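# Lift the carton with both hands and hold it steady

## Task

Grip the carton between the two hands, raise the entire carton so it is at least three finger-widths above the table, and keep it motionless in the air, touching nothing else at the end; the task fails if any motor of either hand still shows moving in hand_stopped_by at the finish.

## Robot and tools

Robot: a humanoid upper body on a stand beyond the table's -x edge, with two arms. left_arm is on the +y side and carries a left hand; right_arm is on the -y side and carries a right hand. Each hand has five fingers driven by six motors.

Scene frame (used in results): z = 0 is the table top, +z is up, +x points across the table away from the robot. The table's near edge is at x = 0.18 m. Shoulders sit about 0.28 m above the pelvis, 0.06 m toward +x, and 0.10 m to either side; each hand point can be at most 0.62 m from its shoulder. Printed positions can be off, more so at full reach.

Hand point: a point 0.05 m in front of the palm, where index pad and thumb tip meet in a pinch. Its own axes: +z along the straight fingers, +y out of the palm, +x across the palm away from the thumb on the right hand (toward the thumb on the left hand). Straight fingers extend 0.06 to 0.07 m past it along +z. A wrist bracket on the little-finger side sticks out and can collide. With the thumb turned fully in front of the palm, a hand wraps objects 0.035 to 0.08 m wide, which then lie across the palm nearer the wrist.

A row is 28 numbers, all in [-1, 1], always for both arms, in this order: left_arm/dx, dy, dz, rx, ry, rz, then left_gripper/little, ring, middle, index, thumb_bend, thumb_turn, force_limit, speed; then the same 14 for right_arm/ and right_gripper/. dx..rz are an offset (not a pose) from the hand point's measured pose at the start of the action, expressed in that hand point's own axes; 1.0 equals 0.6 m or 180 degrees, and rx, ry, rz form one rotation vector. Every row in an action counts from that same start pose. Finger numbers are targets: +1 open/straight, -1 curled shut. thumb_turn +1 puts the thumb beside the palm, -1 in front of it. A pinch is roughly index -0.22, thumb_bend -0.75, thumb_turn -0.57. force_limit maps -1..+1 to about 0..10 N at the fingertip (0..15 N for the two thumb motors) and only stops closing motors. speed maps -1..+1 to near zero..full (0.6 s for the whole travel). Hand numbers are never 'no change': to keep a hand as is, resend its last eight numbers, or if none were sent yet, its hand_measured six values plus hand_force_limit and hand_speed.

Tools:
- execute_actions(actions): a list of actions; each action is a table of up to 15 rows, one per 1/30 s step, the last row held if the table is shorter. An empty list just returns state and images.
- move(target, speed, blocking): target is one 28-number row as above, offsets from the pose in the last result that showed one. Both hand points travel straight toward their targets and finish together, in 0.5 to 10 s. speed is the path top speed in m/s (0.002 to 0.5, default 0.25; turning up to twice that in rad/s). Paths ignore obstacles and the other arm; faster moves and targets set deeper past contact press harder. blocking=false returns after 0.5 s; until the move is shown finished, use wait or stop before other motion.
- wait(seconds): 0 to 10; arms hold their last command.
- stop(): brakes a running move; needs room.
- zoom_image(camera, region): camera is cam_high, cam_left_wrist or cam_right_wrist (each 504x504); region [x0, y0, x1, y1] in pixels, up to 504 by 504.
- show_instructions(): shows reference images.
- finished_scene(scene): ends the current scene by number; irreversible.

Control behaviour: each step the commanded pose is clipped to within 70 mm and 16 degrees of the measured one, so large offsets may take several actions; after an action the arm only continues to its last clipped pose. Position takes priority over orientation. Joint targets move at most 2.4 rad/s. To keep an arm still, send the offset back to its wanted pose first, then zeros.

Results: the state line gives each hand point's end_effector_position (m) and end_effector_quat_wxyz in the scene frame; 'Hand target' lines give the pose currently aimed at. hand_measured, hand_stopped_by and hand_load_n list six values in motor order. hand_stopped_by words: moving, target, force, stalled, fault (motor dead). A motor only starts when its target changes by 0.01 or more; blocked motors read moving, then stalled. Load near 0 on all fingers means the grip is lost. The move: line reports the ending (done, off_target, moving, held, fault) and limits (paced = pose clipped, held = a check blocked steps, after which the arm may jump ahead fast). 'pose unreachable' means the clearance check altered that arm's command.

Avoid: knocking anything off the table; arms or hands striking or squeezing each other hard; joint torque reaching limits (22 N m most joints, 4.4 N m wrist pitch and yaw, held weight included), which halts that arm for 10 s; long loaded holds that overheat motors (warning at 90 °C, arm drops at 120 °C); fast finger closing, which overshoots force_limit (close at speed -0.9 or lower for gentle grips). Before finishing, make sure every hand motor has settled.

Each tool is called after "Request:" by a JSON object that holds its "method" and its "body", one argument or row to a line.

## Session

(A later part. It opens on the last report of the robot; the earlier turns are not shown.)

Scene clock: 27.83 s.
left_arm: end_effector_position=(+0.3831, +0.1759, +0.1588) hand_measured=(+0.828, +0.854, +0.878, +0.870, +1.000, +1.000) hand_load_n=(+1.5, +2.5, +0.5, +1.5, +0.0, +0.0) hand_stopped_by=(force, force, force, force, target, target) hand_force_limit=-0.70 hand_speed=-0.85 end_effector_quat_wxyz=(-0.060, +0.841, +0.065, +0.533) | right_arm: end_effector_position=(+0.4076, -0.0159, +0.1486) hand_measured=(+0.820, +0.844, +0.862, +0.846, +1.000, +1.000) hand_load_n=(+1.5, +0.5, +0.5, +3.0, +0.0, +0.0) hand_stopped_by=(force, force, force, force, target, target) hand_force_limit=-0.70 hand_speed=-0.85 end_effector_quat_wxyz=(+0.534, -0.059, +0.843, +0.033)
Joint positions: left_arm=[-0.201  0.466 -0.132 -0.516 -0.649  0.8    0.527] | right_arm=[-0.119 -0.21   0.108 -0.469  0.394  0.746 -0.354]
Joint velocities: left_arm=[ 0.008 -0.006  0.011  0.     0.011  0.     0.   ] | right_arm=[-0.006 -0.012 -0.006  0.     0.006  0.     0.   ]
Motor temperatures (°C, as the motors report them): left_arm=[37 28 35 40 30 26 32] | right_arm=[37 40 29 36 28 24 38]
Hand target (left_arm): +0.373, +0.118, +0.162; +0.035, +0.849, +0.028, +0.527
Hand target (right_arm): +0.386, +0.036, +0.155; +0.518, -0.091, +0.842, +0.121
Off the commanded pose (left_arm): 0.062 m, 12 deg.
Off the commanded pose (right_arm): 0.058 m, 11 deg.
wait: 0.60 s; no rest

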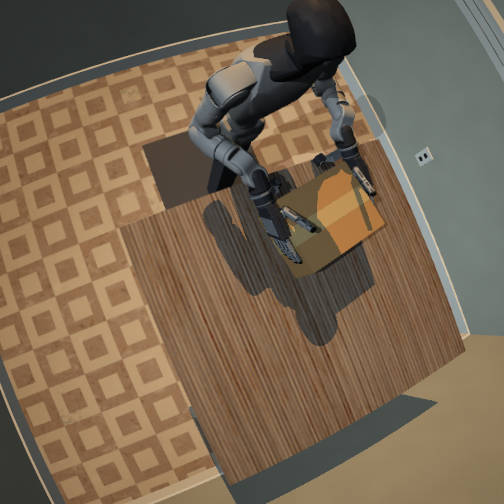

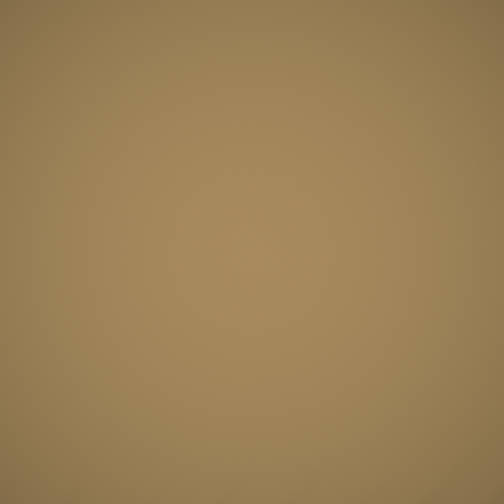

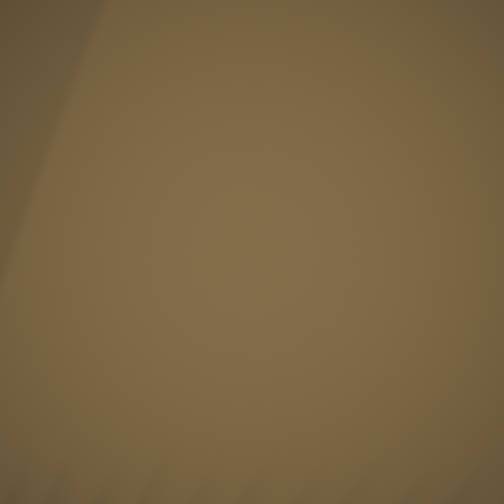

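Request:
{"method": "execute_actions", "body": {
  "actions": [
    [[-0.006,0.099,-0.028,-0.064,-0.007,-0.011,0.6,0.6,0.6,0.6,1,1,-0.7,-0.85,-0.001,0.095,-0.021,-0.059,0.004,0.013,0.6,0.6,0.6,0.6,1,1,-0.7,-0.85],[-0.003,0.099,-0.028,-0.064,-0.006,-0.011,0.6,0.6,0.6,0.6,1,1,-0.7,-0.85,-0.004,0.095,-0.021,-0.059,0.003,0.013,0.6,0.6,0.6,0.6,1,1,-0.7,-0.85],[0.000,0.099,-0.029,-0.064,-0.004,-0.011,0.6,0.6,0.6,0.6,1,1,-0.7,-0.85,-0.008,0.095,-0.022,-0.059,0.001,0.013,0.6,0.6,0.6,0.6,1,1,-0.7,-0.85],[0.003,0.099,-0.029,-0.064,-0.003,-0.012,0.6,0.6,0.6,0.6,1,1,-0.7,-0.85,-0.011,0.095,-0.022,-0.059,0,0.014,0.6,0.6,0.6,0.6,1,1,-0.7,-0.85],[0.006,0.099,-0.029,-0.064,-0.002,-0.012,0.6,0.6,0.6,0.6,1,1,-0.7,-0.85,-0.014,0.095,-0.022,-0.059,-0.001,0.014,0.6,0.6,0.6,0.6,1,1,-0.7,-0.85],[0.009,0.099,-0.030,-0.064,0,-0.012,0.6,0.6,0.6,0.6,1,1,-0.7,-0.85,-0.018,0.095,-0.023,-0.059,-0.003,0.014,0.6,0.6,0.6,0.6,1,1,-0.7,-0.85],[0.012,0.099,-0.030,-0.064,0.001,-0.012,0.6,0.6,0.6,0.6,1,1,-0.7,-0.85,-0.021,0.095,-0.023,-0.059,-0.004,0.014,0.6,0.6,0.6,0.6,1,1,-0.7,-0.85],[0.015,0.099,-0.030,-0.064,0.002,-0.013,0.55,0.55,0.55,0.55,1,1,-0.7,-0.9,-0.024,0.095,-0.023,-0.059,-0.005,0.015,0.55,0.55,0.55,0.55,1,1,-0.7,-0.9],[0.018,0.099,-0.031,-0.064,0.004,-0.013,0.55,0.55,0.55,0.55,1,1,-0.7,-0.9,-0.028,0.095,-0.024,-0.059,-0.007,0.015,0.55,0.55,0.55,0.55,1,1,-0.7,-0.9],[0.021,0.099,-0.031,-0.064,0.005,-0.013,0.55,0.55,0.55,0.55,1,1,-0.7,-0.9,-0.031,0.095,-0.024,-0.059,-0.008,0.015,0.55,0.55,0.55,0.55,1,1,-0.7,-0.9],[0.024,0.099,-0.031,-0.064,0.006,-0.013,0.55,0.55,0.55,0.55,1,1,-0.7,-0.9,-0.034,0.095,-0.024,-0.059,-0.009,0.015,0.55,0.55,0.55,0.55,1,1,-0.7,-0.9],[0.027,0.099,-0.032,-0.064,0.008,-0.013,0.55,0.55,0.55,0.55,1,1,-0.7,-0.9,-0.038,0.095,-0.025,-0.059,-0.011,0.015,0.55,0.55,0.55,0.55,1,1,-0.7,-0.9],[0.030,0.099,-0.032,-0.064,0.009,-0.013,0.55,0.55,0.55,0.55,1,1,-0.7,-0.9,-0.041,0.095,-0.025,-0.059,-0.012,0.015,0.55,0.55,0.55,0.55,1,1,-0.7,-0.9],[0.032,0.099,-0.032,-0.064,0.010,-0.013,0.55,0.55,0.55,0.55,1,1,-0.7,-0.9,-0.043,0.095,-0.025,-0.059,-0.013,0.015,0.55,0.55,0.55,0.55,1,1,-0.7,-0.9]]
  ]
}}

Request:
{"method": "wait", "body": {
  "seconds": 0.4
}}

Request:
{"method": "zoom_image", "body": {
  "camera": "cam_high",
  "region": [220, 90, 420, 290]
}}

Scene clock: 29.17 s.
left_arm: end_effector_position=(+0.3866, +0.1747, +0.1739) hand_measured=(+0.812, +0.848, +0.868, +0.866, +1.000, +1.000) hand_load_n=(+8.0, +3.0, +2.0, +1.0, +0.0, +0.0) hand_stopped_by=(force, force, force, force, target, target) hand_force_limit=-0.70 hand_speed=-0.90 end_effector_quat_wxyz=(-0.057, +0.832, +0.068, +0.548) | right_arm: end_effector_position=(+0.4076, -0.0174, +0.1487) hand_measured=(+0.810, +0.834, +0.852, +0.846, +1.000, +1.000) hand_load_n=(+1.0, +1.5, +2.5, +3.0, +0.0, +0.0) hand_stopped_by=(force, force, force, force, target, target) hand_force_limit=-0.70 hand_speed=-0.90 end_effector_quat_wxyz=(+0.528, -0.061, +0.847, +0.026)
Joint positions: left_arm=[-0.22   0.46  -0.119 -0.545 -0.66   0.812  0.54 ] | right_arm=[-0.128 -0.208  0.099 -0.489  0.396  0.793 -0.365]
Joint velocities: left_arm=[-0.347 -0.026  0.049 -0.179 -0.002 -0.048  0.008] | right_arm=[-0.003  0.008 -0.107 -0.026  0.005  0.053 -0.07 ]
Motor temperatures (°C, as the motors report them): left_arm=[37 29 35 40 30 26 33] | right_arm=[37 40 29 37 28 23 39]
Hand target (left_arm): +0.380, +0.118, +0.184; +0.034, +0.833, +0.027, +0.551
Hand target (right_arm): +0.393, +0.037, +0.179; +0.542, -0.090, +0.826, +0.125
Off the commanded pose (left_arm): 0.060 m, 11 deg.
Off the commanded pose (right_arm): 0.066 m, 12 deg.

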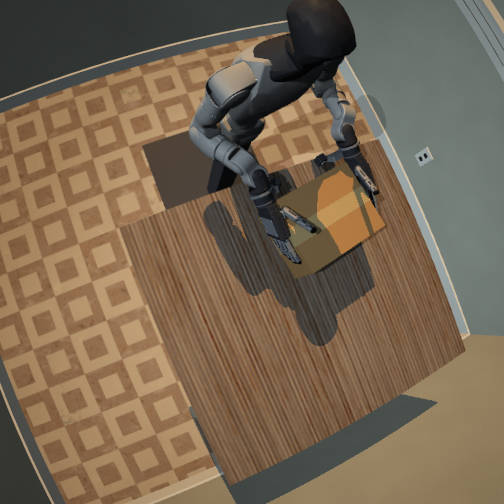

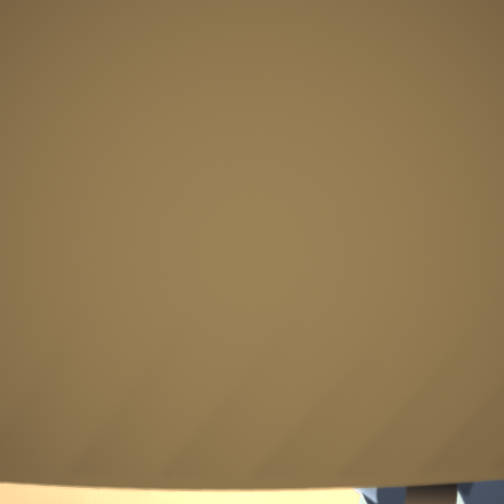

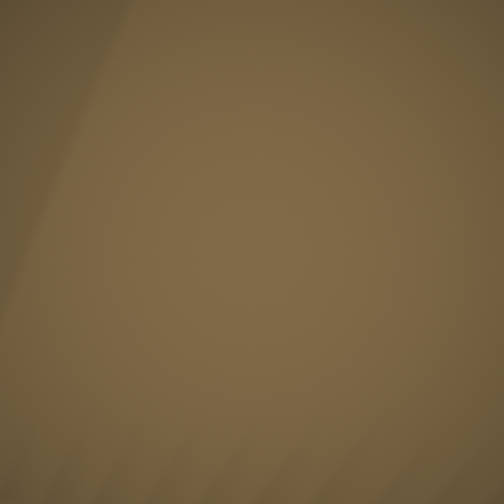

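Scene clock: 29.57 s.
left_arm: end_effector_position=(+0.3896, +0.1751, +0.1827) hand_measured=(+0.812, +0.850, +0.868, +0.866, +1.000, +1.000) hand_load_n=(+6.0, +4.0, +1.5, +0.0, +0.0, +0.0) hand_stopped_by=(force, force, force, force, target, target) hand_force_limit=-0.70 hand_speed=-0.90 end_effector_quat_wxyz=(-0.059, +0.825, +0.070, +0.558) | right_arm: end_effector_position=(+0.4122, -0.0167, +0.1609) hand_measured=(+0.810, +0.834, +0.852, +0.846, +1.000, +1.000) hand_load_n=(+5.5, +3.0, +3.0, +2.0, +0.0, +0.0) hand_stopped_by=(force, force, force, force, target, target) hand_force_limit=-0.70 hand_speed=-0.90 end_effector_quat_wxyz=(+0.542, -0.055, +0.838, +0.030)
Joint positions: left_arm=[-0.233  0.461 -0.117 -0.552 -0.66   0.807  0.547] | right_arm=[-0.144 -0.204  0.089 -0.502  0.399  0.787 -0.369]
Joint velocities: left_arm=[-0.009  0.014  0.002 -0.003  0.012  0.     0.   ] | right_arm=[ 0.006  0.    -0.006 -0.011 -0.002  0.     0.   ]
Motor temperatures (°C, as the motors report them): left_arm=[37 29 35 40 30 26 34] | right_arm=[38 40 29 37 28 24 40]
Hand target (left_arm): +0.380, +0.118, +0.184; +0.034, +0.833, +0.027, +0.551
Hand target (right_arm): +0.393, +0.037, +0.179; +0.542, -0.090, +0.826, +0.125
Off the commanded pose (left_arm): 0.060 m, 12 deg.
Off the commanded pose (right_arm): 0.061 m, 12 deg.
wait: 0.40 s; at rest by 0.30 s

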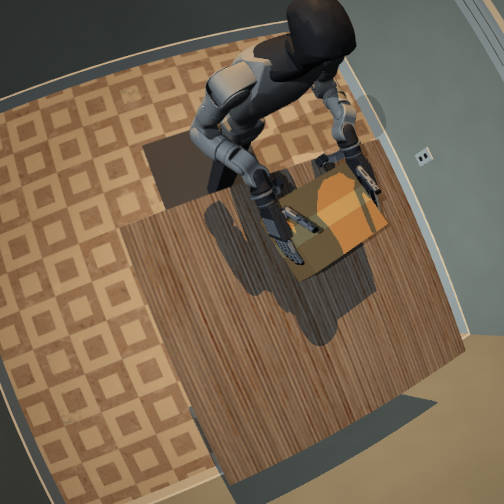

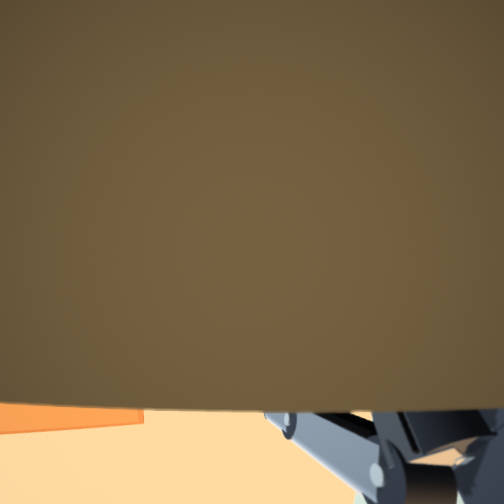

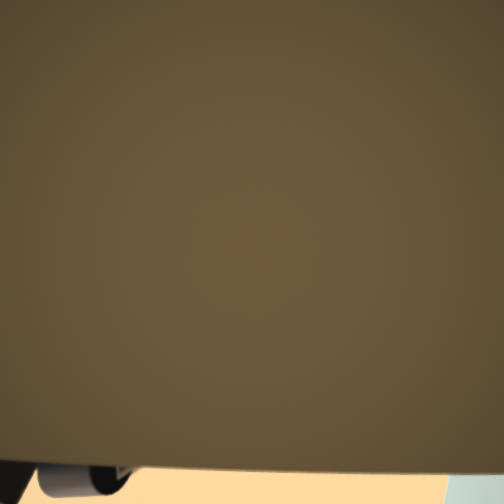

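Region (220, 90, 420, 290) of cam_high's 504x504 image, scaled by 2.520, with more detail than that image has.

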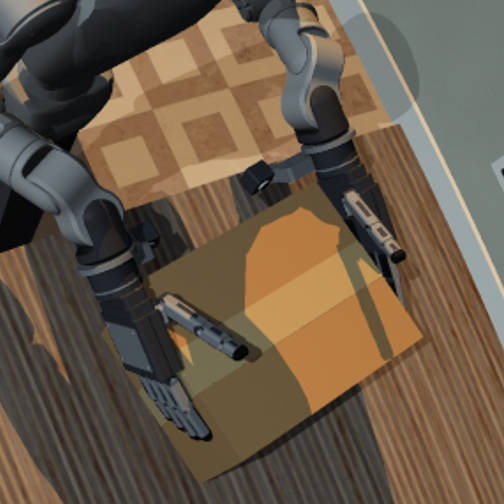

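Request:
{"method": "execute_actions", "body": {
  "actions": [
    [[-0.009,0.097,-0.025,-0.064,-0.009,-0.008,0.55,0.55,0.55,0.55,1,1,-0.7,-0.9,-0.022,0.097,-0.0235,-0.061,-0.007,0.014,0.55,0.55,0.55,0.55,1,1,-0.7,-0.9],[-0.009,0.097,-0.025,-0.063,-0.009,-0.008,0.55,0.55,0.55,0.55,1,1,-0.7,-0.9,-0.022,0.097,-0.0235,-0.060,-0.007,0.013,0.55,0.55,0.55,0.55,1,1,-0.7,-0.9],[-0.009,0.097,-0.025,-0.062,-0.009,-0.007,0.55,0.55,0.55,0.55,1,1,-0.7,-0.9,-0.022,0.097,-0.0235,-0.059,-0.007,0.013,0.55,0.55,0.55,0.55,1,1,-0.7,-0.9],[-0.009,0.097,-0.025,-0.061,-0.009,-0.007,0.55,0.55,0.55,0.55,1,1,-0.7,-0.9,-0.022,0.097,-0.0235,-0.058,-0.007,0.012,0.55,0.55,0.55,0.55,1,1,-0.7,-0.9],[-0.009,0.097,-0.025,-0.0605,-0.009,-0.007,0.55,0.55,0.55,0.55,1,1,-0.7,-0.9,-0.022,0.097,-0.0235,-0.057,-0.007,0.012,0.55,0.55,0.55,0.55,1,1,-0.7,-0.9]]
  ]
}}

Scene clock: 32.60 s.
left_arm: end_effector_position=(+0.3895, +0.1756, +0.1819) hand_measured=(+0.812, +0.848, +0.868, +0.866, +1.000, +1.000) hand_load_n=(+2.0, +0.5, +0.0, +0.0, +0.0, +0.0) hand_stopped_by=(force, force, force, force, target, target) hand_force_limit=-0.70 hand_speed=-0.90 end_effector_quat_wxyz=(-0.063, +0.825, +0.070, +0.557) | right_arm: end_effector_position=(+0.4118, -0.0165, +0.1604) hand_measured=(+0.810, +0.834, +0.852, +0.846, +1.000, +1.000) hand_load_n=(+2.0, +1.0, +1.0, +1.0, +0.0, +0.0) hand_stopped_by=(force, force, force, force, target, target) hand_force_limit=-0.70 hand_speed=-0.90 end_effector_quat_wxyz=(+0.541, -0.055, +0.839, +0.027)
Joint positions: left_arm=[-0.235  0.461 -0.121 -0.554 -0.66   0.813  0.559] | right_arm=[-0.145 -0.202  0.094 -0.508  0.399  0.797 -0.382]
Joint velocities: left_arm=[ 0.005 -0.012 -0.011 -0.002 -0.009  0.     0.   ] | right_arm=[ 0.012 -0.002  0.014 -0.005  0.006  0.     0.   ]
Motor temperatures (°C, as the motors report them): left_arm=[38 29 35 41 30 27 37] | right_arm=[39 41 29 38 28 26 43]
Hand target (left_arm): +0.380, +0.118, +0.184; +0.027, +0.834, +0.027, +0.551
Hand target (right_arm): +0.394, +0.037, +0.179; +0.543, -0.089, +0.827, +0.116
Off the commanded pose (left_arm): 0.061 m, 12 deg.
Off the commanded pose (right_arm): 0.061 m, 11 deg.

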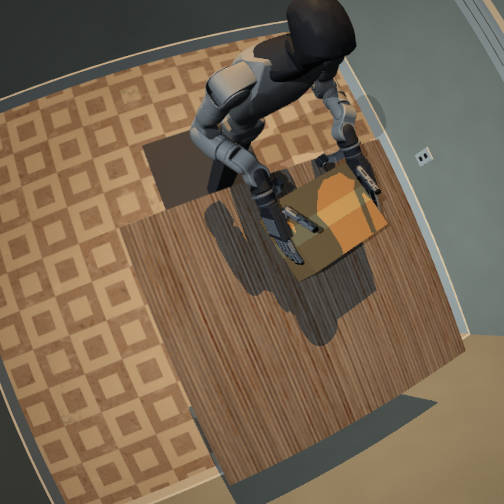

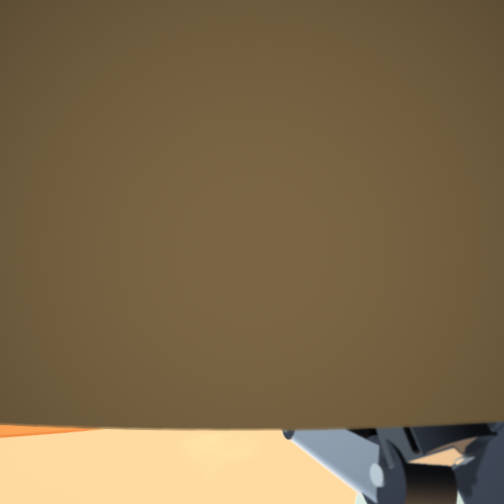

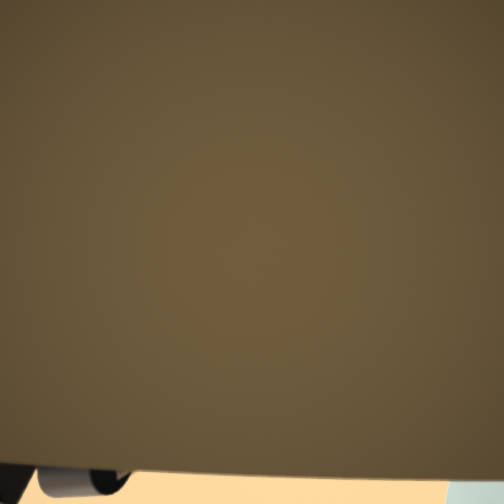

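Request:
{"method": "execute_actions", "body": {
  "actions": []
}}

Scene clock: 33.23 s.
left_arm: end_effector_position=(+0.3895, +0.1756, +0.1819) hand_measured=(+0.812, +0.848, +0.868, +0.866, +1.000, +1.000) hand_load_n=(+2.0, +0.5, +0.0, +0.0, +0.0, +0.0) hand_stopped_by=(force, force, force, force, target, target) hand_force_limit=-0.70 hand_speed=-0.90 end_effector_quat_wxyz=(-0.063, +0.825, +0.070, +0.557) | right_arm: end_effector_position=(+0.4118, -0.0164, +0.1604) hand_measured=(+0.810, +0.834, +0.852, +0.846, +1.000, +1.000) hand_load_n=(+2.0, +1.0, +1.0, +1.0, +0.0, +0.0) hand_stopped_by=(force, force, force, force, target, target) hand_force_limit=-0.70 hand_speed=-0.90 end_effector_quat_wxyz=(+0.541, -0.055, +0.839, +0.027)
Joint positions: left_arm=[-0.235  0.461 -0.121 -0.554 -0.66   0.813  0.559] | right_arm=[-0.145 -0.202  0.094 -0.508  0.399  0.797 -0.382]
Joint velocities: left_arm=[ 0.009  0.     0.003 -0.005 -0.023  0.     0.   ] | right_arm=[ 0.     0.014  0.009 -0.008  0.     0.     0.   ]
Motor temperatures (°C, as the motors report them): left_arm=[38 29 35 41 30 27 37] | right_arm=[39 41 29 38 28 26 44]
Hand target (left_arm): +0.380, +0.118, +0.184; +0.027, +0.834, +0.027, +0.551
Hand target (right_arm): +0.394, +0.037, +0.179; +0.543, -0.089, +0.827, +0.116
Off the commanded pose (left_arm): 0.061 m, 12 deg.
Off the commanded pose (right_arm): 0.061 m, 11 deg.

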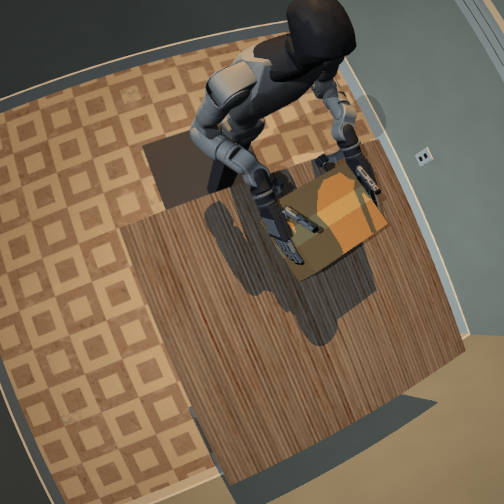

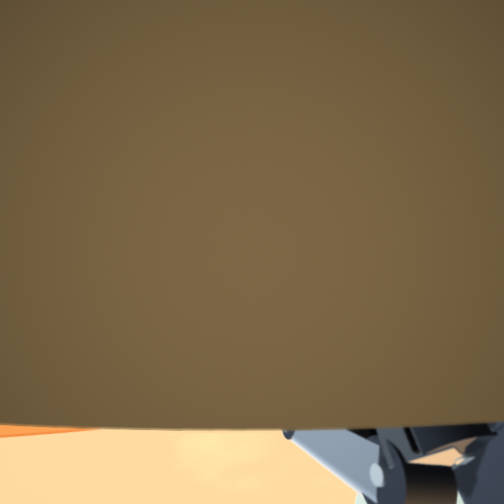

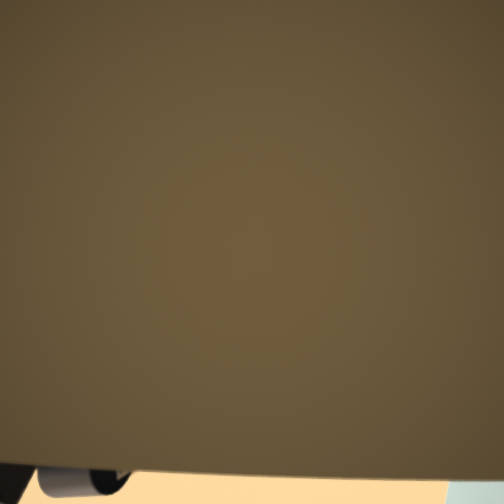

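Request:
{"method": "execute_actions", "body": {
  "actions": [
    [[-0.006,0.098,-0.025,-0.0635,-0.008,-0.008,0.55,0.55,0.55,0.55,1,1,-0.7,-0.9,-0.025,0.097,-0.023,-0.059,-0.008,0.013,0.55,0.55,0.55,0.55,1,1,-0.7,-0.9],[-0.004,0.098,-0.026,-0.064,-0.008,-0.008,0.55,0.55,0.55,0.55,1,1,-0.7,-0.9,-0.027,0.097,-0.024,-0.059,-0.008,0.013,0.55,0.55,0.55,0.55,1,1,-0.7,-0.9],[-0.002,0.098,-0.026,-0.064,-0.008,-0.008,0.55,0.55,0.55,0.55,1,1,-0.7,-0.9,-0.029,0.097,-0.024,-0.059,-0.008,0.013,0.55,0.55,0.55,0.55,1,1,-0.7,-0.9],[0.0,0.098,-0.027,-0.064,-0.009,-0.008,0.55,0.55,0.55,0.55,1,1,-0.7,-0.9,-0.031,0.097,-0.025,-0.059,-0.007,0.013,0.55,0.55,0.55,0.55,1,1,-0.7,-0.9],[0.002,0.098,-0.027,-0.064,-0.009,-0.008,0.55,0.55,0.55,0.55,1,1,-0.7,-0.9,-0.033,0.097,-0.025,-0.059,-0.007,0.013,0.55,0.55,0.55,0.55,1,1,-0.7,-0.9],[0.004,0.098,-0.027,-0.064,-0.009,-0.008,0.55,0.55,0.55,0.55,1,1,-0.7,-0.9,-0.035,0.097,-0.025,-0.059,-0.007,0.013,0.55,0.55,0.55,0.55,1,1,-0.7,-0.9],[0.006,0.098,-0.028,-0.064,-0.009,-0.008,0.55,0.55,0.55,0.55,1,1,-0.7,-0.9,-0.037,0.097,-0.026,-0.059,-0.007,0.013,0.55,0.55,0.55,0.55,1,1,-0.7,-0.9],[0.008,0.098,-0.028,-0.064,-0.010,-0.008,0.55,0.55,0.55,0.55,1,1,-0.7,-0.9,-0.039,0.097,-0.026,-0.059,-0.006,0.013,0.55,0.55,0.55,0.55,1,1,-0.7,-0.9],[0.010,0.098,-0.029,-0.064,-0.010,-0.008,0.55,0.55,0.55,0.55,1,1,-0.7,-0.9,-0.041,0.097,-0.027,-0.059,-0.006,0.013,0.55,0.55,0.55,0.55,1,1,-0.7,-0.9],[0.012,0.098,-0.029,-0.064,-0.010,-0.008,0.55,0.55,0.55,0.55,1,1,-0.7,-0.9,-0.043,0.097,-0.027,-0.059,-0.006,0.013,0.55,0.55,0.55,0.55,1,1,-0.7,-0.9],[0.014,0.098,-0.029,-0.064,-0.010,-0.008,0.55,0.55,0.55,0.55,1,1,-0.7,-0.9,-0.045,0.097,-0.027,-0.059,-0.006,0.013,0.55,0.55,0.55,0.55,1,1,-0.7,-0.9],[0.016,0.098,-0.030,-0.064,-0.011,-0.008,0.55,0.55,0.55,0.55,1,1,-0.7,-0.9,-0.047,0.097,-0.028,-0.059,-0.005,0.013,0.55,0.55,0.55,0.55,1,1,-0.7,-0.9],[0.018,0.098,-0.030,-0.064,-0.011,-0.008,0.55,0.55,0.55,0.55,1,1,-0.7,-0.9,-0.049,0.097,-0.028,-0.059,-0.005,0.013,0.55,0.55,0.55,0.55,1,1,-0.7,-0.9],[0.020,0.098,-0.031,-0.064,-0.011,-0.008,0.55,0.55,0.55,0.55,1,1,-0.7,-0.9,-0.051,0.097,-0.029,-0.059,-0.005,0.013,0.55,0.55,0.55,0.55,1,1,-0.7,-0.9],[0.022,0.098,-0.031,-0.064,-0.011,-0.008,0.55,0.55,0.55,0.55,1,1,-0.7,-0.9,-0.053,0.097,-0.029,-0.059,-0.005,0.013,0.55,0.55,0.55,0.55,1,1,-0.7,-0.9]]
  ]
}}

Request:
{"method": "wait", "body": {
  "seconds": 0.3
}}

Scene clock: 34.30 s.
left_arm: end_effector_position=(+0.3930, +0.1779, +0.1952) hand_measured=(+0.812, +0.848, +0.868, +0.866, +1.000, +1.000) hand_load_n=(+1.0, +0.0, +0.0, +0.0, +0.0, +0.0) hand_stopped_by=(force, force, force, force, target, target) hand_force_limit=-0.70 hand_speed=-0.90 end_effector_quat_wxyz=(-0.066, +0.828, +0.070, +0.553) | right_arm: end_effector_position=(+0.4156, -0.0129, +0.1790) hand_measured=(+0.810, +0.834, +0.852, +0.846, +1.000, +1.000) hand_load_n=(+0.0, +1.0, +1.0, +1.0, +0.0, +0.0) hand_stopped_by=(force, force, force, force, target, target) hand_force_limit=-0.70 hand_speed=-0.90 end_effector_quat_wxyz=(+0.544, -0.056, +0.837, +0.028)
Joint positions: left_arm=[-0.294  0.461 -0.071 -0.595 -0.729  0.928  0.606] | right_arm=[-0.203 -0.189  0.056 -0.579  0.428  0.923 -0.407]
Joint velocities: left_arm=[-0.15  -0.015  0.137 -0.109 -0.187  0.327  0.145] | right_arm=[-0.155  0.048 -0.106 -0.169  0.064  0.315 -0.051]
Motor temperatures (°C, as the motors report them): left_arm=[38 29 35 42 30 27 38] | right_arm=[40 41 29 39 28 27 44]
Hand target (left_arm): +0.384, +0.118, +0.202; +0.028, +0.835, +0.024, +0.549
Hand target (right_arm): +0.397, +0.039, +0.197; +0.540, -0.092, +0.828, +0.116
Off the commanded pose (left_arm): 0.063 m, 12 deg.
Off the commanded pose (right_arm): 0.059 m, 11 deg.

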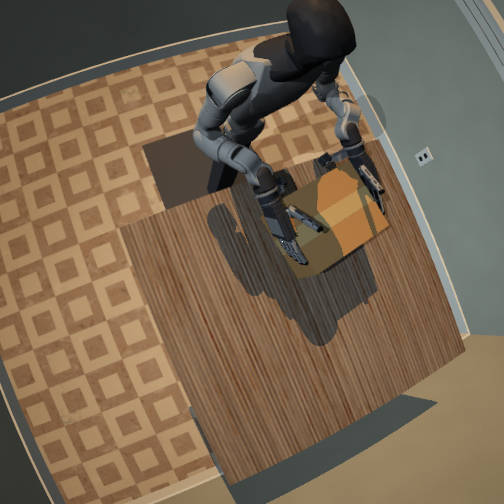

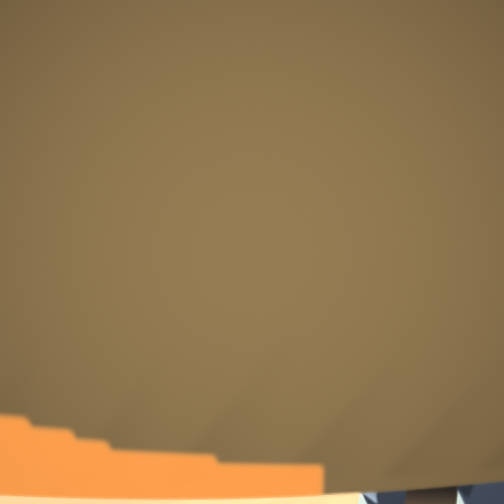

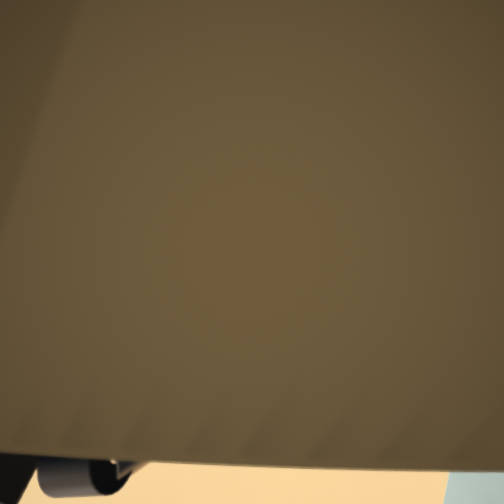

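Scene clock: 34.60 s.
left_arm: end_effector_position=(+0.3935, +0.1783, +0.1978) hand_measured=(+0.812, +0.848, +0.868, +0.866, +1.000, +1.000) hand_load_n=(+0.5, +0.0, +0.0, +0.0, +0.0, +0.0) hand_stopped_by=(force, force, force, force, target, target) hand_force_limit=-0.70 hand_speed=-0.90 end_effector_quat_wxyz=(-0.068, +0.828, +0.069, +0.553) | right_arm: end_effector_position=(+0.4171, -0.0119, +0.1852) hand_measured=(+0.810, +0.834, +0.852, +0.846, +1.000, +1.000) hand_load_n=(+0.0, +1.0, +1.5, +0.5, +0.0, +0.0) hand_stopped_by=(force, force, force, force, target, target) hand_force_limit=-0.70 hand_speed=-0.90 end_effector_quat_wxyz=(+0.548, -0.057, +0.834, +0.029)
Joint positions: left_arm=[-0.306  0.46  -0.062 -0.603 -0.74   0.952  0.616] | right_arm=[-0.218 -0.187  0.048 -0.594  0.432  0.945 -0.41 ]
Joint velocities: left_arm=[ 0.002 -0.003  0.     0.002 -0.006  0.     0.   ] | right_arm=[ 0.02  -0.003 -0.012 -0.006  0.011  0.     0.   ]
Motor temperatures (°C, as the motors report them): left_arm=[38 29 35 42 30 27 38] | right_arm=[40 41 30 39 28 27 44]
Hand target (left_arm): +0.384, +0.118, +0.202; +0.028, +0.835, +0.024, +0.549
Hand target (right_arm): +0.397, +0.039, +0.197; +0.540, -0.092, +0.828, +0.116
Off the commanded pose (left_arm): 0.064 m, 12 deg.
Off the commanded pose (right_arm): 0.056 m, 11 deg.
wait: 0.30 s; at rest by 0.27 s

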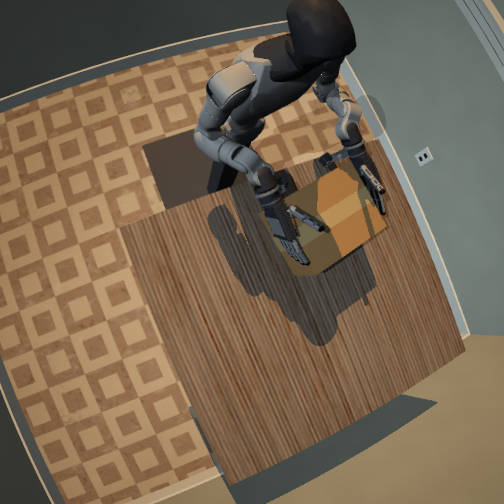

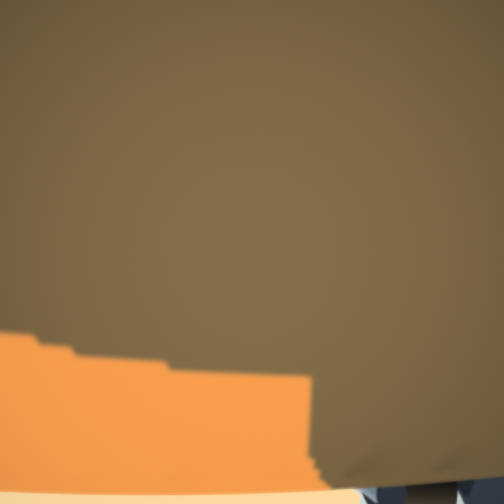

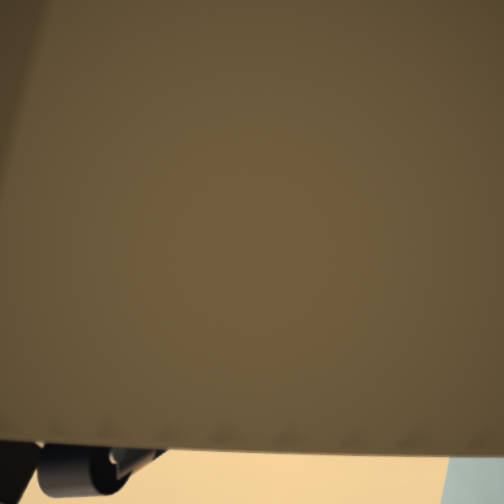

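Request:
{"method": "zoom_image", "body": {
  "camera": "cam_high",
  "region": [220, 90, 420, 290]
}}

Region (220, 90, 420, 290) of cam_high's 504x504 image, scaled by 2.520, with more detail than that image has.

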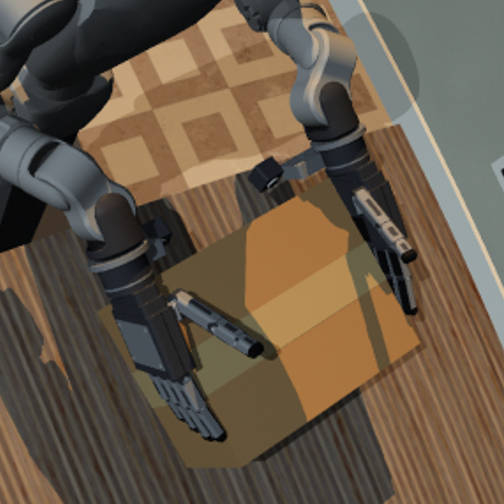

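Request:
{"method": "execute_actions", "body": {
  "actions": [
    [[-0.005,0.102,-0.028,-0.067,-0.008,-0.010,0.55,0.55,0.55,0.55,1,1,-0.7,-0.9,-0.011,0.091,-0.021,-0.0593,0,0.012,0.55,0.55,0.55,0.55,1,1,-0.7,-0.9],[-0.005,0.102,-0.028,-0.0675,-0.008,-0.010,0.55,0.55,0.55,0.55,1,1,-0.7,-0.9,-0.011,0.091,-0.021,-0.0596,0,0.012,0.55,0.55,0.55,0.55,1,1,-0.7,-0.9],[-0.005,0.102,-0.028,-0.068,-0.008,-0.010,0.55,0.55,0.55,0.55,1,1,-0.7,-0.9,-0.011,0.091,-0.021,-0.06,0,0.012,0.55,0.55,0.55,0.55,1,1,-0.7,-0.9],[-0.005,0.102,-0.028,-0.0685,-0.008,-0.010,0.55,0.55,0.55,0.55,1,1,-0.7,-0.9,-0.011,0.091,-0.021,-0.0603,0,0.012,0.55,0.55,0.55,0.55,1,1,-0.7,-0.9],[-0.005,0.102,-0.028,-0.069,-0.008,-0.010,0.55,0.55,0.55,0.55,1,1,-0.7,-0.9,-0.011,0.091,-0.021,-0.0606,0,0.012,0.55,0.55,0.55,0.55,1,1,-0.7,-0.9],[-0.005,0.102,-0.028,-0.0695,-0.008,-0.010,0.55,0.55,0.55,0.55,1,1,-0.7,-0.9,-0.011,0.091,-0.021,-0.061,0,0.012,0.55,0.55,0.55,0.55,1,1,-0.7,-0.9]]
  ]
}}

Scene clock: 36.23 s.
left_arm: end_effector_position=(+0.3932, +0.1778, +0.1970) hand_measured=(+0.812, +0.848, +0.868, +0.866, +1.000, +1.000) hand_load_n=(+1.5, +1.0, +1.0, +0.0, +0.0, +0.0) hand_stopped_by=(force, force, force, force, target, target) hand_force_limit=-0.70 hand_speed=-0.90 end_effector_quat_wxyz=(-0.068, +0.830, +0.067, +0.550) | right_arm: end_effector_position=(+0.4172, -0.0118, +0.1850) hand_measured=(+0.810, +0.834, +0.852, +0.846, +1.000, +1.000) hand_load_n=(+0.5, +2.5, +3.0, +1.5, +0.0, +0.0) hand_stopped_by=(force, force, force, force, target, target) hand_force_limit=-0.70 hand_speed=-0.90 end_effector_quat_wxyz=(+0.546, -0.059, +0.835, +0.031)
Joint positions: left_arm=[-0.308  0.46  -0.058 -0.605 -0.744  0.963  0.614] | right_arm=[-0.223 -0.187  0.04  -0.594  0.431  0.956 -0.398]
Joint velocities: left_arm=[-0.008  0.02  -0.005 -0.002  0.017  0.017  0.   ] | right_arm=[ 0.003 -0.011 -0.003  0.002  0.     0.012  0.006]
Motor temperatures (°C, as the motors report them): left_arm=[39 29 36 42 30 28 38] | right_arm=[41 41 30 39 28 27 44]
Hand target (left_arm): +0.384, +0.118, +0.202; +0.031, +0.836, +0.023, +0.547
Hand target (right_arm): +0.398, +0.038, +0.197; +0.539, -0.095, +0.828, +0.119
Off the commanded pose (left_arm): 0.063 m, 13 deg.
Off the commanded pose (right_arm): 0.056 m, 11 deg.

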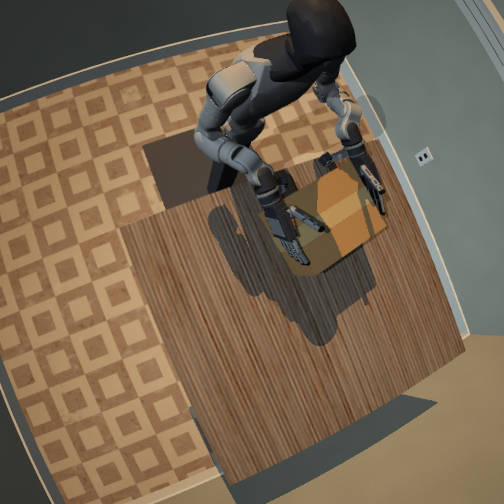

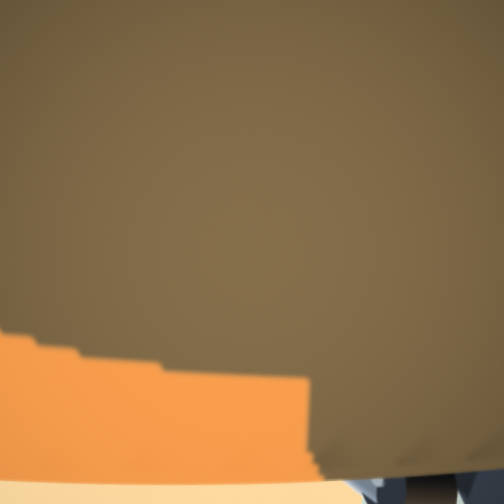

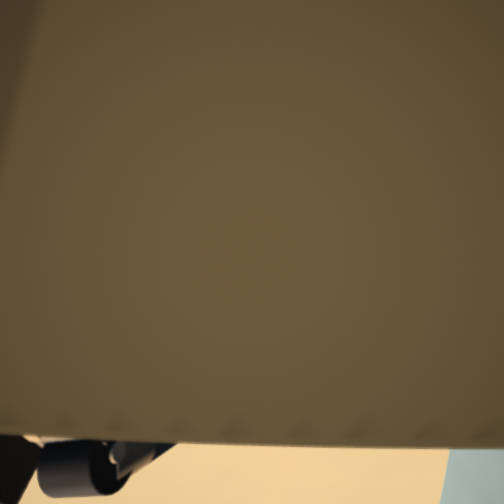

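Request:
{"method": "execute_actions", "body": {
  "actions": [
    [[-0.0015,0.101,-0.028,-0.0682,-0.0045,-0.0108,0.55,0.55,0.55,0.55,1,1,-0.7,-0.9,-0.013,0.091,-0.021,-0.0598,-0.003,0.0112,0.55,0.55,0.55,0.55,1,1,-0.7,-0.9],[0.0005,0.101,-0.028,-0.0684,-0.003,-0.0106,0.55,0.55,0.55,0.55,1,1,-0.7,-0.9,-0.015,0.091,-0.021,-0.0598,-0.0045,0.011,0.55,0.55,0.55,0.55,1,1,-0.7,-0.9],[0.0025,0.101,-0.028,-0.0686,-0.0015,-0.0104,0.55,0.55,0.55,0.55,1,1,-0.7,-0.9,-0.017,0.091,-0.021,-0.0598,-0.006,0.0109,0.55,0.55,0.55,0.55,1,1,-0.7,-0.9],[0.0045,0.101,-0.0285,-0.0688,0.0,-0.0102,0.55,0.55,0.55,0.55,1,1,-0.7,-0.9,-0.019,0.091,-0.0215,-0.0598,-0.0075,0.0107,0.55,0.55,0.55,0.55,1,1,-0.7,-0.9],[0.0065,0.101,-0.0285,-0.069,0.0015,-0.010,0.55,0.55,0.55,0.55,1,1,-0.7,-0.9,-0.021,0.091,-0.0215,-0.0598,-0.009,0.0106,0.55,0.55,0.55,0.55,1,1,-0.7,-0.9],[0.0085,0.101,-0.029,-0.069,0.003,-0.0099,0.55,0.55,0.55,0.55,1,1,-0.7,-0.9,-0.023,0.091,-0.022,-0.0598,-0.0105,0.0104,0.55,0.55,0.55,0.55,1,1,-0.7,-0.9],[0.0105,0.101,-0.029,-0.069,0.0045,-0.0097,0.55,0.55,0.55,0.55,1,1,-0.7,-0.9,-0.025,0.091,-0.022,-0.0598,-0.012,0.0103,0.55,0.55,0.55,0.55,1,1,-0.7,-0.9],[0.0125,0.101,-0.0295,-0.069,0.006,-0.0095,0.55,0.55,0.55,0.55,1,1,-0.7,-0.9,-0.027,0.091,-0.0225,-0.0598,-0.0135,0.0101,0.55,0.55,0.55,0.55,1,1,-0.7,-0.9],[0.0145,0.101,-0.0295,-0.069,0.0075,-0.0094,0.55,0.55,0.55,0.55,1,1,-0.7,-0.9,-0.029,0.091,-0.0225,-0.0598,-0.015,0.010,0.55,0.55,0.55,0.55,1,1,-0.7,-0.9],[0.0165,0.101,-0.030,-0.069,0.009,-0.0092,0.55,0.55,0.55,0.55,1,1,-0.7,-0.9,-0.031,0.091,-0.023,-0.0598,-0.0165,0.0098,0.55,0.55,0.55,0.55,1,1,-0.7,-0.9],[0.0185,0.101,-0.030,-0.069,0.0105,-0.009,0.55,0.55,0.55,0.55,1,1,-0.7,-0.9,-0.033,0.091,-0.023,-0.0598,-0.018,0.0097,0.55,0.55,0.55,0.55,1,1,-0.7,-0.9],[0.0205,0.101,-0.0305,-0.069,0.012,-0.0089,0.55,0.55,0.55,0.55,1,1,-0.7,-0.9,-0.035,0.091,-0.0235,-0.0598,-0.0195,0.0095,0.55,0.55,0.55,0.55,1,1,-0.7,-0.9],[0.0225,0.101,-0.0305,-0.069,0.0135,-0.0087,0.55,0.55,0.55,0.55,1,1,-0.7,-0.9,-0.037,0.091,-0.0235,-0.0598,-0.021,0.0094,0.55,0.55,0.55,0.55,1,1,-0.7,-0.9],[0.0245,0.101,-0.031,-0.069,0.015,-0.0086,0.55,0.55,0.55,0.55,1,1,-0.7,-0.9,-0.039,0.091,-0.024,-0.0598,-0.0225,0.0092,0.55,0.55,0.55,0.55,1,1,-0.7,-0.9],[0.0265,0.101,-0.031,-0.069,0.0165,-0.0085,0.55,0.55,0.55,0.55,1,1,-0.7,-0.9,-0.041,0.091,-0.024,-0.0598,-0.024,0.0091,0.55,0.55,0.55,0.55,1,1,-0.7,-0.9]]
  ]
}}

Request:
{"method": "wait", "body": {
  "seconds": 0.3
}}

Request:
{"method": "zoom_image", "body": {
  "camera": "cam_high",
  "region": [220, 90, 420, 290]
}}

Scene clock: 37.87 s.
left_arm: end_effector_position=(+0.3934, +0.1756, +0.1940) hand_measured=(+0.812, +0.848, +0.868, +0.866, +1.000, +1.000) hand_load_n=(+1.5, +3.0, +5.0, +1.5, +0.0, +0.0) hand_stopped_by=(force, force, force, force, target, target) hand_force_limit=-0.70 hand_speed=-0.90 end_effector_quat_wxyz=(-0.070, +0.829, +0.058, +0.551) | right_arm: end_effector_position=(+0.4181, -0.0124, +0.1824) hand_measured=(+0.810, +0.834, +0.852, +0.846, +1.000, +1.000) hand_load_n=(+0.0, +2.5, +4.0, +2.5, +0.0, +0.0) hand_stopped_by=(force, force, force, force, target, target) hand_force_limit=-0.70 hand_speed=-0.90 end_effector_quat_wxyz=(+0.548, -0.065, +0.834, +0.026)
Joint positions: left_arm=[-0.304  0.466 -0.076 -0.594 -0.717  0.947  0.593] | right_arm=[-0.219 -0.19   0.047 -0.58   0.403  0.94  -0.379]
Joint velocities: left_arm=[-0.011  0.003 -0.011 -0.005  0.052 -0.027 -0.041] | right_arm=[ 0.002  0.002 -0.014 -0.002 -0.064 -0.048  0.031]
Motor temperatures (°C, as the motors report them): left_arm=[39 29 36 42 30 27 39] | right_arm=[41 41 30 39 28 26 45]
Hand target (left_arm): +0.389, +0.119, +0.218; +0.027, +0.817, +0.016, +0.575
Hand target (right_arm): +0.403, +0.038, +0.213; +0.568, -0.098, +0.809, +0.118
Off the commanded pose (left_arm): 0.064 m, 13 deg.
Off the commanded pose (right_arm): 0.063 m, 12 deg.

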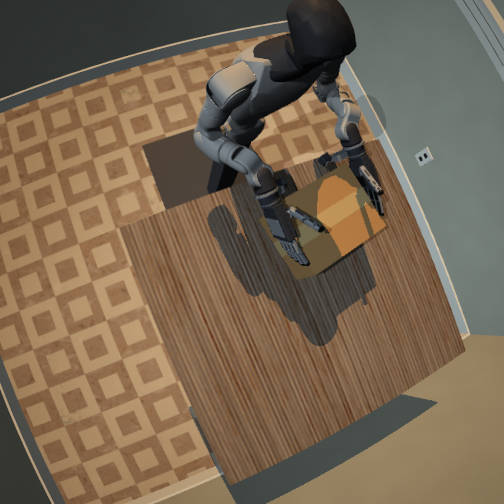

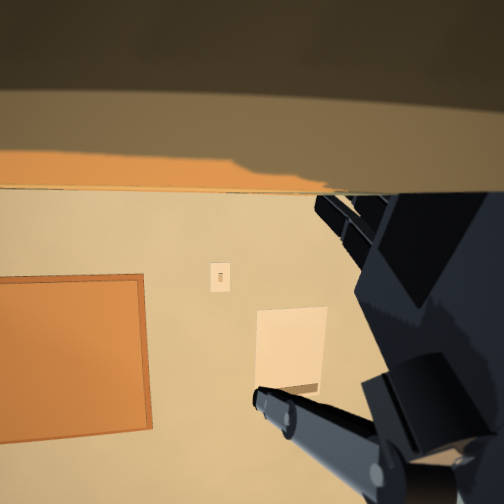

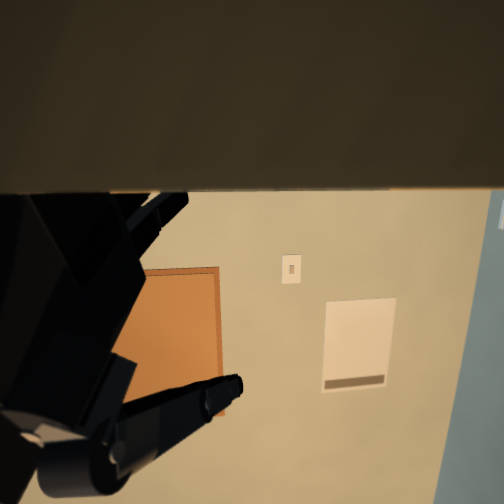

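Scene clock: 38.17 s.
left_arm: end_effector_position=(+0.3990, +0.1773, +0.2160) hand_measured=(+0.812, +0.850, +0.868, +0.866, +1.000, +1.000) hand_load_n=(+4.5, +4.5, +3.5, +1.0, +0.0, +0.0) hand_stopped_by=(force, force, force, force, target, target) hand_force_limit=-0.70 hand_speed=-0.90 end_effector_quat_wxyz=(-0.068, +0.809, +0.065, +0.580) | right_arm: end_effector_position=(+0.4239, -0.0114, +0.2038) hand_measured=(+0.810, +0.836, +0.852, +0.846, +1.000, +1.000) hand_load_n=(+1.5, +4.5, +4.5, +2.0, +0.0, +0.0) hand_stopped_by=(force, force, force, force, target, target) hand_force_limit=-0.70 hand_speed=-0.90 end_effector_quat_wxyz=(+0.576, -0.058, +0.815, +0.032)
Joint positions: left_arm=[-0.324  0.465 -0.067 -0.608 -0.708  0.91   0.591] | right_arm=[-0.239 -0.189  0.04  -0.595  0.398  0.903 -0.378]
Joint velocities: left_arm=[ 0.     0.011  0.012 -0.015  0.014  0.     0.   ] | right_arm=[-0.002 -0.006 -0.011 -0.005 -0.011  0.     0.   ]
Motor temperatures (°C, as the motors report them): left_arm=[39 29 36 42 30 27 39] | right_arm=[41 41 30 39 28 27 45]
Hand target (left_arm): +0.389, +0.119, +0.218; +0.027, +0.817, +0.016, +0.575
Hand target (right_arm): +0.403, +0.038, +0.213; +0.568, -0.098, +0.809, +0.118
Off the commanded pose (left_arm): 0.062 m, 12 deg.
Off the commanded pose (right_arm): 0.057 m, 11 deg.
wait: 0.30 s; no rest

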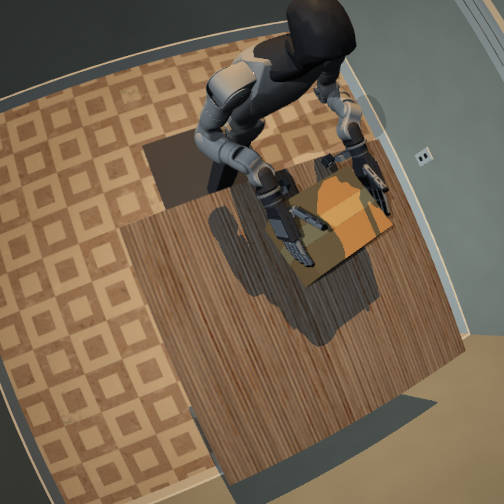

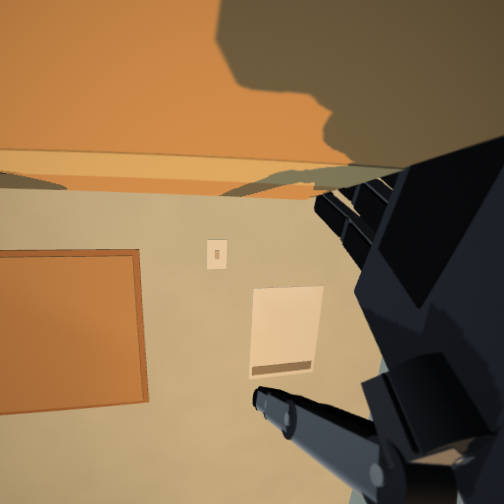

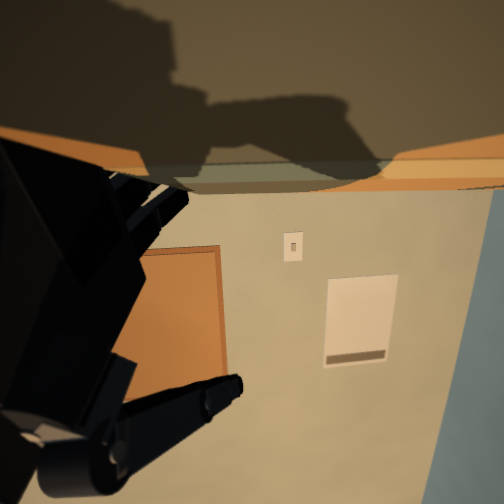

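Region (220, 90, 420, 290) of cam_high's 504x504 image, scaled by 2.520, with more detail than that image has.

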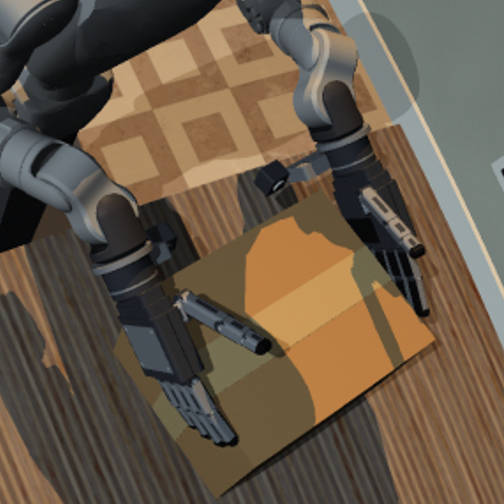

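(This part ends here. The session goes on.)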